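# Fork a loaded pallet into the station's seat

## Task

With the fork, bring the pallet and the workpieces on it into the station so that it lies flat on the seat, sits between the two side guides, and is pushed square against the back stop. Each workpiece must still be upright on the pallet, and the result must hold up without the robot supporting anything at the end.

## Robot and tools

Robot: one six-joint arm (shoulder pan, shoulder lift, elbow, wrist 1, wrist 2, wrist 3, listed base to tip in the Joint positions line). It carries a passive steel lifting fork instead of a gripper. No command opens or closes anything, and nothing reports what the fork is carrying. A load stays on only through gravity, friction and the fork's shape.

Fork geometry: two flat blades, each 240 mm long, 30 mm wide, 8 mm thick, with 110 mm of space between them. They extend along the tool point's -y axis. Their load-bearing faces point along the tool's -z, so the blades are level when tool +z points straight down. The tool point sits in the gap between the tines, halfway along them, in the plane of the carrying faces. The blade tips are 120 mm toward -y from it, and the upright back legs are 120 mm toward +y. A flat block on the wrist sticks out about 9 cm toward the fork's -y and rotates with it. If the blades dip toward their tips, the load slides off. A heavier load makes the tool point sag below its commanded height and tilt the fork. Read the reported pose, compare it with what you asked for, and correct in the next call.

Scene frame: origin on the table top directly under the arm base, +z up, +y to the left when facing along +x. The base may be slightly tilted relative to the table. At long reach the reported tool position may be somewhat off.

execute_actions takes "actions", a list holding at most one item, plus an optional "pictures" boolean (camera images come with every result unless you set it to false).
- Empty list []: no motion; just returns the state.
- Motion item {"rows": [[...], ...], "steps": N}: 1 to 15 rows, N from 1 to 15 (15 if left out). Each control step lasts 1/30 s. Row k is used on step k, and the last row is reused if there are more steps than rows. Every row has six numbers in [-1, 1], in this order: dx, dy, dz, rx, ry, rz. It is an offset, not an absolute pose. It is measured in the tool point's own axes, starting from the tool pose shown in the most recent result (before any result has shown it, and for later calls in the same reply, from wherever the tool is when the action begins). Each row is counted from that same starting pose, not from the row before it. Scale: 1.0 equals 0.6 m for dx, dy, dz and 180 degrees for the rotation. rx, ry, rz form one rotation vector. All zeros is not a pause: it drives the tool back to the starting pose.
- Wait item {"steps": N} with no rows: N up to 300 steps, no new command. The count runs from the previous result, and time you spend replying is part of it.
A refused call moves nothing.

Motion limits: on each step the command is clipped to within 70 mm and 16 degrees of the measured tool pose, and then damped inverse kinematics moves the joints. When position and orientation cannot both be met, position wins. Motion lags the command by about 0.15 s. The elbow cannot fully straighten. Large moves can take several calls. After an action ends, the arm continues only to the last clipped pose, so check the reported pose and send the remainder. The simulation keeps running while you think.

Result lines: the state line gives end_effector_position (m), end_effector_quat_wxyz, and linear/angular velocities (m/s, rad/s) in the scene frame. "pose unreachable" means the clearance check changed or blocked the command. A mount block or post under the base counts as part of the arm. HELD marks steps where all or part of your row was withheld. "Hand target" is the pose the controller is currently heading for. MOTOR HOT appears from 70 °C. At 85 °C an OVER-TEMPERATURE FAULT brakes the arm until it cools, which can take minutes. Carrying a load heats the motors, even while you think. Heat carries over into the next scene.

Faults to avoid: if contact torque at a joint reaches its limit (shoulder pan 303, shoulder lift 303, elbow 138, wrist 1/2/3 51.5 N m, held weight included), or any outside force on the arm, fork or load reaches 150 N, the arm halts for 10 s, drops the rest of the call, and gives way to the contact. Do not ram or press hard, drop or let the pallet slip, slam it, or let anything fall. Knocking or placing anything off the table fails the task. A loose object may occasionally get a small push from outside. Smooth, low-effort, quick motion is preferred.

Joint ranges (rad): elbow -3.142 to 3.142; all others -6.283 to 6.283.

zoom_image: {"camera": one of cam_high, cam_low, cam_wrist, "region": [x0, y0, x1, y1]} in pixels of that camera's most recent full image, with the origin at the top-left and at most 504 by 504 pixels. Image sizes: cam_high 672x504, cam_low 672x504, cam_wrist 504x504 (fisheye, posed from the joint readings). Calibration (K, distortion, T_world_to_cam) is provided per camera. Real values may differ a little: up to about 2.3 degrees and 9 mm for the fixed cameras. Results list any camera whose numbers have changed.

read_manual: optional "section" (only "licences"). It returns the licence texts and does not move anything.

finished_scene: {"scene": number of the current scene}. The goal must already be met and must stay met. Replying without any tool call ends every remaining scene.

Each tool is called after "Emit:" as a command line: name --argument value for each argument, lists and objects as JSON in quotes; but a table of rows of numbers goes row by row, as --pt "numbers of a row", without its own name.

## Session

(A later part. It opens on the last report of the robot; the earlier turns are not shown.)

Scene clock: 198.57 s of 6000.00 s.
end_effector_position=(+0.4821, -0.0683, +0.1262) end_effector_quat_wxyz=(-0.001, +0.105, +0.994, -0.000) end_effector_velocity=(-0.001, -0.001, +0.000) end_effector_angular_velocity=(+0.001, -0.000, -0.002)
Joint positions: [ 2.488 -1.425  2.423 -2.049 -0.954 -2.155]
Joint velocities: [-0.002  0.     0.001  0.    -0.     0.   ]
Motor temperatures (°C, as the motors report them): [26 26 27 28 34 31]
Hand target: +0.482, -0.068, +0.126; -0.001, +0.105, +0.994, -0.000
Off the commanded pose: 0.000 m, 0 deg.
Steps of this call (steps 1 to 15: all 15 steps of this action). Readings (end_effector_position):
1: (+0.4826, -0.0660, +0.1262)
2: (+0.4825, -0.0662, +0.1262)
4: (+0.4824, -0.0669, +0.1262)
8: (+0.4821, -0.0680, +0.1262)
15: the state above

Emit:
execute_actions --actions '[{"rows":[[0,-0.001,0,0,0,0],[0,-0.002,0,0,0,0],[0,-0.003,0,0,0,0],[0,-0.004,0,0,0,0]]}]' --pictures false

Emit:
execute_actions --actions '[{"rows":[[0,-0.001,0,0,0,0],[0,-0.002,0,0,0,0],[0,-0.003,0,0,0,0],[0,-0.004,0,0,0,0]]}]' --pictures false

Emit:
execute_actions --actions '[{"rows":[[0,-0.001,0,0,0,0],[0,-0.002,0,0,0,0],[0,-0.003,0,0,0,0],[0,-0.004,0,0,0,0]]}]'

Emit:
zoom_image --camera "cam_low" --region '[20, 200, 220, 330]'

Scene clock: 206.40 s of 6000.00 s.
end_effector_position=(+0.4816, -0.0706, +0.1262) end_effector_quat_wxyz=(-0.001, +0.105, +0.994, -0.000) end_effector_velocity=(-0.000, +0.000, -0.000) end_effector_angular_velocity=(+0.000, +0.001, +0.000)
Joint positions: [ 2.484 -1.421  2.424 -2.051 -0.956 -2.158]
Joint velocities: [ 0.     0.    -0.     0.001 -0.    -0.   ]
Motor temperatures (°C, as the motors report them): [26 26 27 28 34 31]
Hand target: +0.482, -0.071, +0.126; -0.001, +0.105, +0.994, -0.000
Off the commanded pose: 0.000 m, 0 deg.
Steps of this call (steps 1 to 90: nothing new was sent; then 4.33 s passed at rest; steps 91 to 105: all 15 steps of this action). Readings (end_effector_position):
91: (+0.4821, -0.0683, +0.1262)
92: (+0.4820, -0.0685, +0.1262)
94: (+0.4819, -0.0692, +0.1262)
98: (+0.4816, -0.0703, +0.1262)
105: the state above

Scene clock: 206.90 s of 6000.00 s.
end_effector_position=(+0.4811, -0.0728, +0.1262) end_effector_quat_wxyz=(-0.001, +0.105, +0.994, -0.000) end_effector_velocity=(-0.001, -0.000, -0.000) end_effector_angular_velocity=(-0.000, +0.001, -0.001)
Joint positions: [ 2.481 -1.418  2.424 -2.053 -0.957 -2.161]
Joint velocities: [-0.     0.001  0.001 -0.    -0.001 -0.   ]
Motor temperatures (°C, as the motors report them): [26 26 27 28 34 31]
Hand target: +0.481, -0.073, +0.126; -0.001, +0.105, +0.994, -0.000
Off the commanded pose: 0.000 m, 0 deg.
Steps of this call (steps 1 to 15: all 15 steps of this action). Readings (end_effector_position):
1: (+0.4816, -0.0706, +0.1262)
2: (+0.4815, -0.0708, +0.1262)
4: (+0.4814, -0.0715, +0.1262)
8: (+0.4812, -0.0725, +0.1262)
15: the state above

Scene clock: 217.10 s of 6000.00 s.
end_effector_position=(+0.4819, -0.0728, +0.1258) end_effector_quat_wxyz=(+0.001, +0.106, +0.994, +0.002) end_effector_velocity=(-0.001, +0.000, -0.000) end_effector_angular_velocity=(+0.001, +0.001, -0.001)
Joint positions: [ 2.48  -1.417  2.424 -2.053 -0.953 -2.162]
Joint velocities: [ 0.     0.     0.     0.001 -0.     0.   ]
Motor temperatures (°C, as the motors report them): [26 26 27 28 34 31]
Hand target: +0.482, -0.073, +0.126; +0.001, +0.106, +0.994, +0.002
Off the commanded pose: 0.003 m, 0 deg.
FORCE FAULT: contact force on the arm reached its limit, and the arm stopped for 10 seconds. The contact can be on any part of the arm, not only on its tool. The arm's remaining commands of this call were not run. The arm holds still and accepts commands again. Move the arm away from the contact; if what it grips holds it there, let go first. Pushing or pulling that hard again can fault the arm again.
The stop began at step 6 of this call (marked STOPPED below). From that step on the arm followed nothing that you had sent. 10 steps, steps kept back included, did not run and will not run. Nothing is kept back now.
Steps of this call (steps 1 to 5: the first 5 steps of this action; steps 6 to 306: the stop). Readings (end_effector_position):
1: (+0.4811, -0.0729, +0.1262)
2: (+0.4811, -0.0730, +0.1262)
4: (+0.4812, -0.0736, +0.1263)
6: (+0.4818, -0.0729, +0.1259) STOPPED
8: (+0.4819, -0.0728, +0.1258)
306: the state above
camera_calibration (this result's frames):
cam_wrist: T_world_to_cam=[[-0.964261, 0.263563, -0.0270993, 0.486243], [0.242279, 0.918518, 0.312451, -0.20834], [0.107242, 0.294719, -0.949547, 0.19924], [0, 0, 0, 1]] pos_world=[0.497975, 0.00448798, 0.267461]

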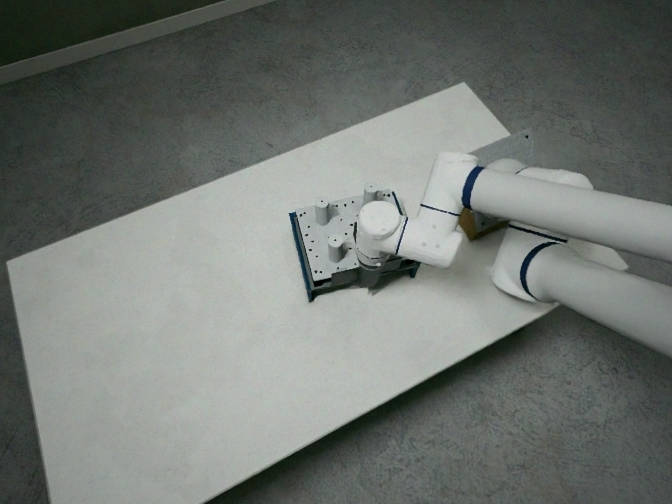

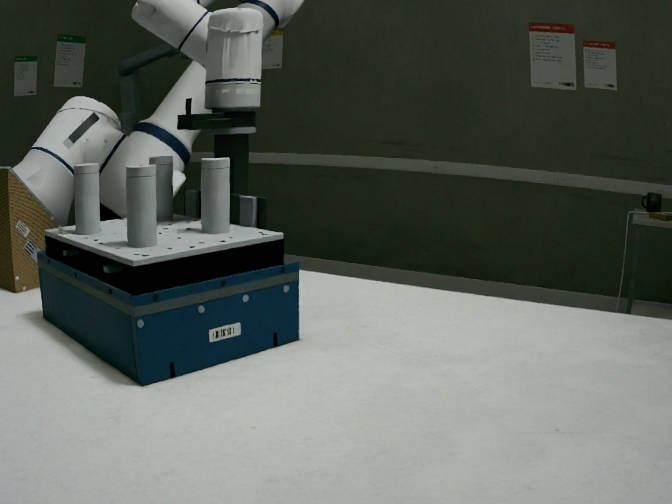

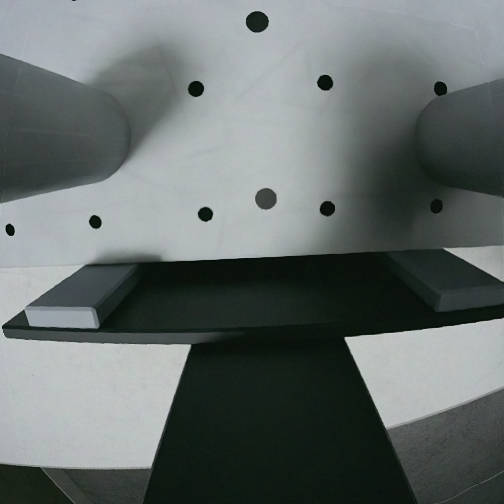

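Region (20, 200, 220, 330) of cam_low's 672x504 image, scaled by 2.520, with more detail than that image has; it fills the top 328 rows of this view, and the rest is white.

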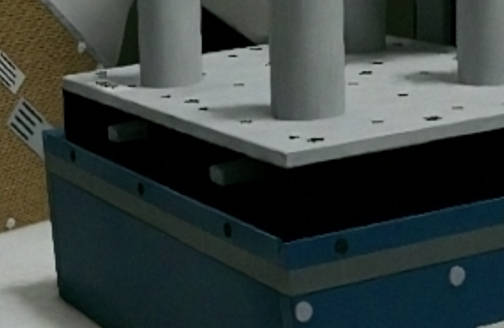

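Emit:
execute_actions --actions '[{"rows":[[0,0.01,0,0,0,0],[0,0.03,0,0,0,0],[0,0.06,0,0,0,0],[0,0.1,0,0,0,0],[0,0.14,0,0,0,0],[0,0.18,0,0,0,0],[0,0.22,0,0,0,0],[0,0.25,0,0,0,0],[0,0.28,0,0,0,0],[0,0.3,0,0,0,0]]}]' --pictures false

Emit:
execute_actions --actions '[{"rows":[[0,0.16,0,0,0,0]]}]'

Emit:
zoom_image --camera "cam_high" --region '[280, 170, 440, 310]'

Scene clock: 227.20 s of 6000.00 s.
end_effector_position=(+0.5166, +0.0863, +0.1245) end_effector_quat_wxyz=(+0.001, +0.105, +0.995, +0.003) end_effector_velocity=(+0.029, +0.175, +0.012) end_effector_angular_velocity=(-0.025, +0.011, -0.028)
Joint positions: [ 2.705 -1.583  2.348 -1.969 -0.853 -1.907]
Joint velocities: [ 0.247 -0.145 -0.129  0.067  0.062  0.337]
Motor temperatures (°C, as the motors report them): [26 26 27 28 34 31]
Hand target: +0.520, +0.102, +0.126; +0.001, +0.106, +0.994, +0.002
Off the commanded pose: 0.017 m, 0 deg.
Steps of this call (steps 1 to 90: nothing new was sent; then 6.60 s passed at rest; steps 91 to 105: all 15 steps of this action). Readings (end_effector_position):
91: (+0.4819, -0.0727, +0.1258)
92: (+0.4820, -0.0713, +0.1258)
94: (+0.4849, -0.0585, +0.1254)
98: (+0.4976, -0.0026, +0.1233)
105: the state above

Scene clock: 227.70 s of 6000.00 s.
end_effector_position=(+0.5364, +0.1792, +0.1251) end_effector_quat_wxyz=(+0.000, +0.105, +0.995, +0.003) end_effector_velocity=(+0.003, +0.009, -0.000) end_effector_angular_velocity=(-0.003, +0.000, +0.001)
Joint positions: [ 2.835 -1.634  2.273 -1.956 -0.813 -1.74 ]
Joint velocities: [ 0.015 -0.002 -0.009 -0.004  0.001  0.02 ]
Motor temperatures (°C, as the motors report them): [26 26 27 28 34 31]
Hand target: +0.537, +0.180, +0.125; +0.001, +0.105, +0.995, +0.003
Off the commanded pose: 0.001 m, 0 deg.
Steps of this call (steps 1 to 15: all 15 steps of this action). Readings (end_effector_position):
1: (+0.5178, +0.0922, +0.1249)
2: (+0.5202, +0.1070, +0.1240)
4: (+0.5279, +0.1382, +0.1244)
8: (+0.5340, +0.1701, +0.1246)
15: the state above
camera_calibration (this result's frames):
cam_wrist: T_world_to_cam=[[-0.965081, 0.260631, -0.0262798, 0.473146], [0.239436, 0.918368, 0.315072, -0.451588], [0.106252, 0.297777, -0.948704, 0.118334], [0, 0, 0, 1]] pos_world=[0.552177, 0.25617, 0.26698]

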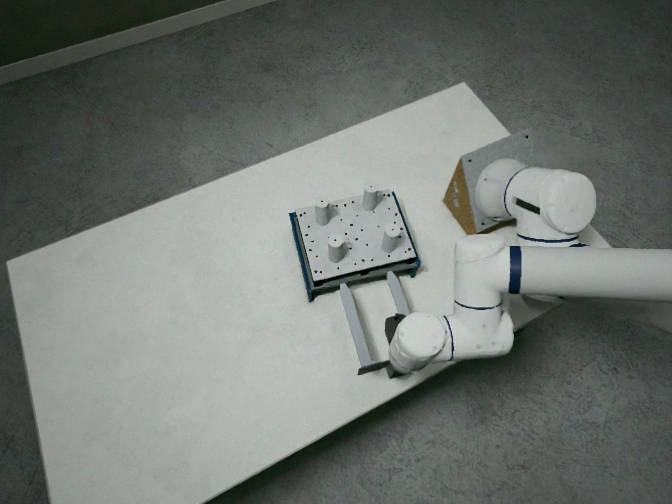

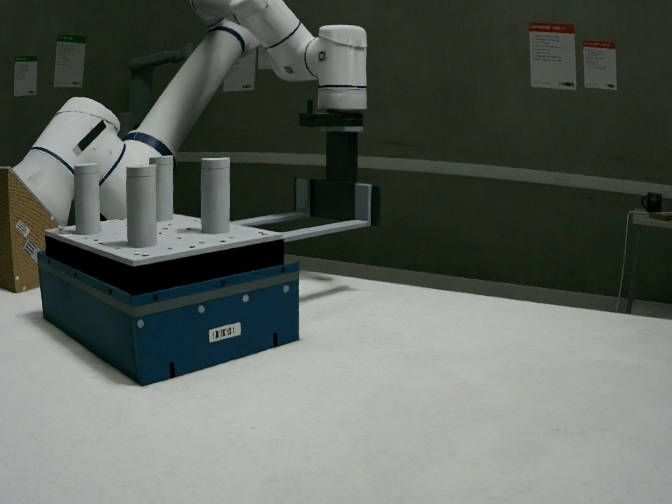

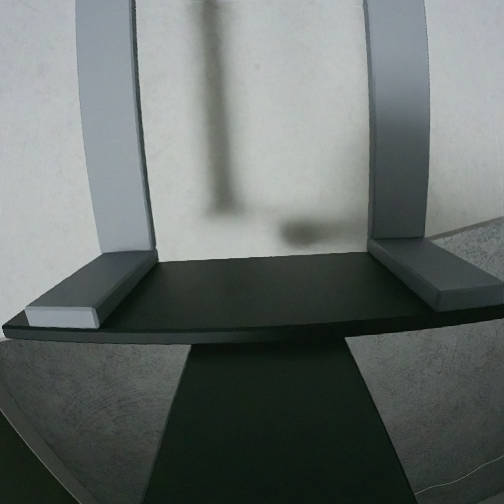

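Region (280, 170, 440, 310) of cam_high's 672x504 image, scaled by 3.150, with more detail than that image has; it fills the top 441 rows of this view, and the rest is white.

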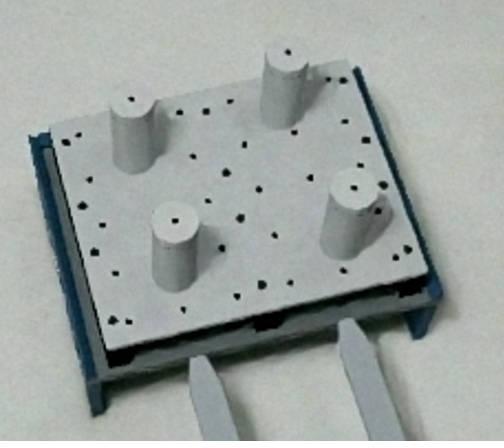

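Emit:
zoom_image --camera "cam_low" --region '[30, 220, 170, 310]'

Emit:
zoom_image --camera "cam_high" --region '[300, 240, 430, 310]'

Region (30, 220, 170, 310) of cam_low's 672x504 image, scaled by 3.600, with more detail than that image has; it fills the top 324 rows of this view, and the rest is white.

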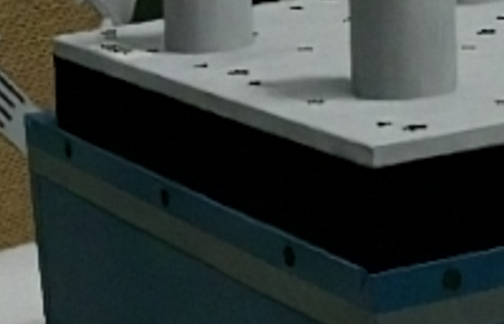

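Region (300, 240, 430, 310) of cam_high's 672x504 image, scaled by 3.877, with more detail than that image has; it fills the top 271 rows of this view, and the rest is white.

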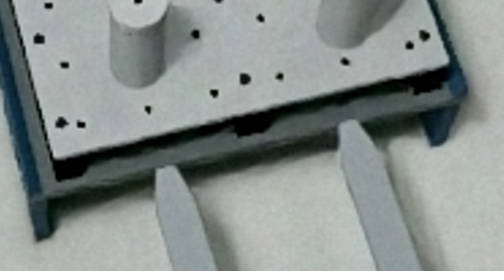

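Emit:
finished_scene --scene 1

The scene is finished: the task was done.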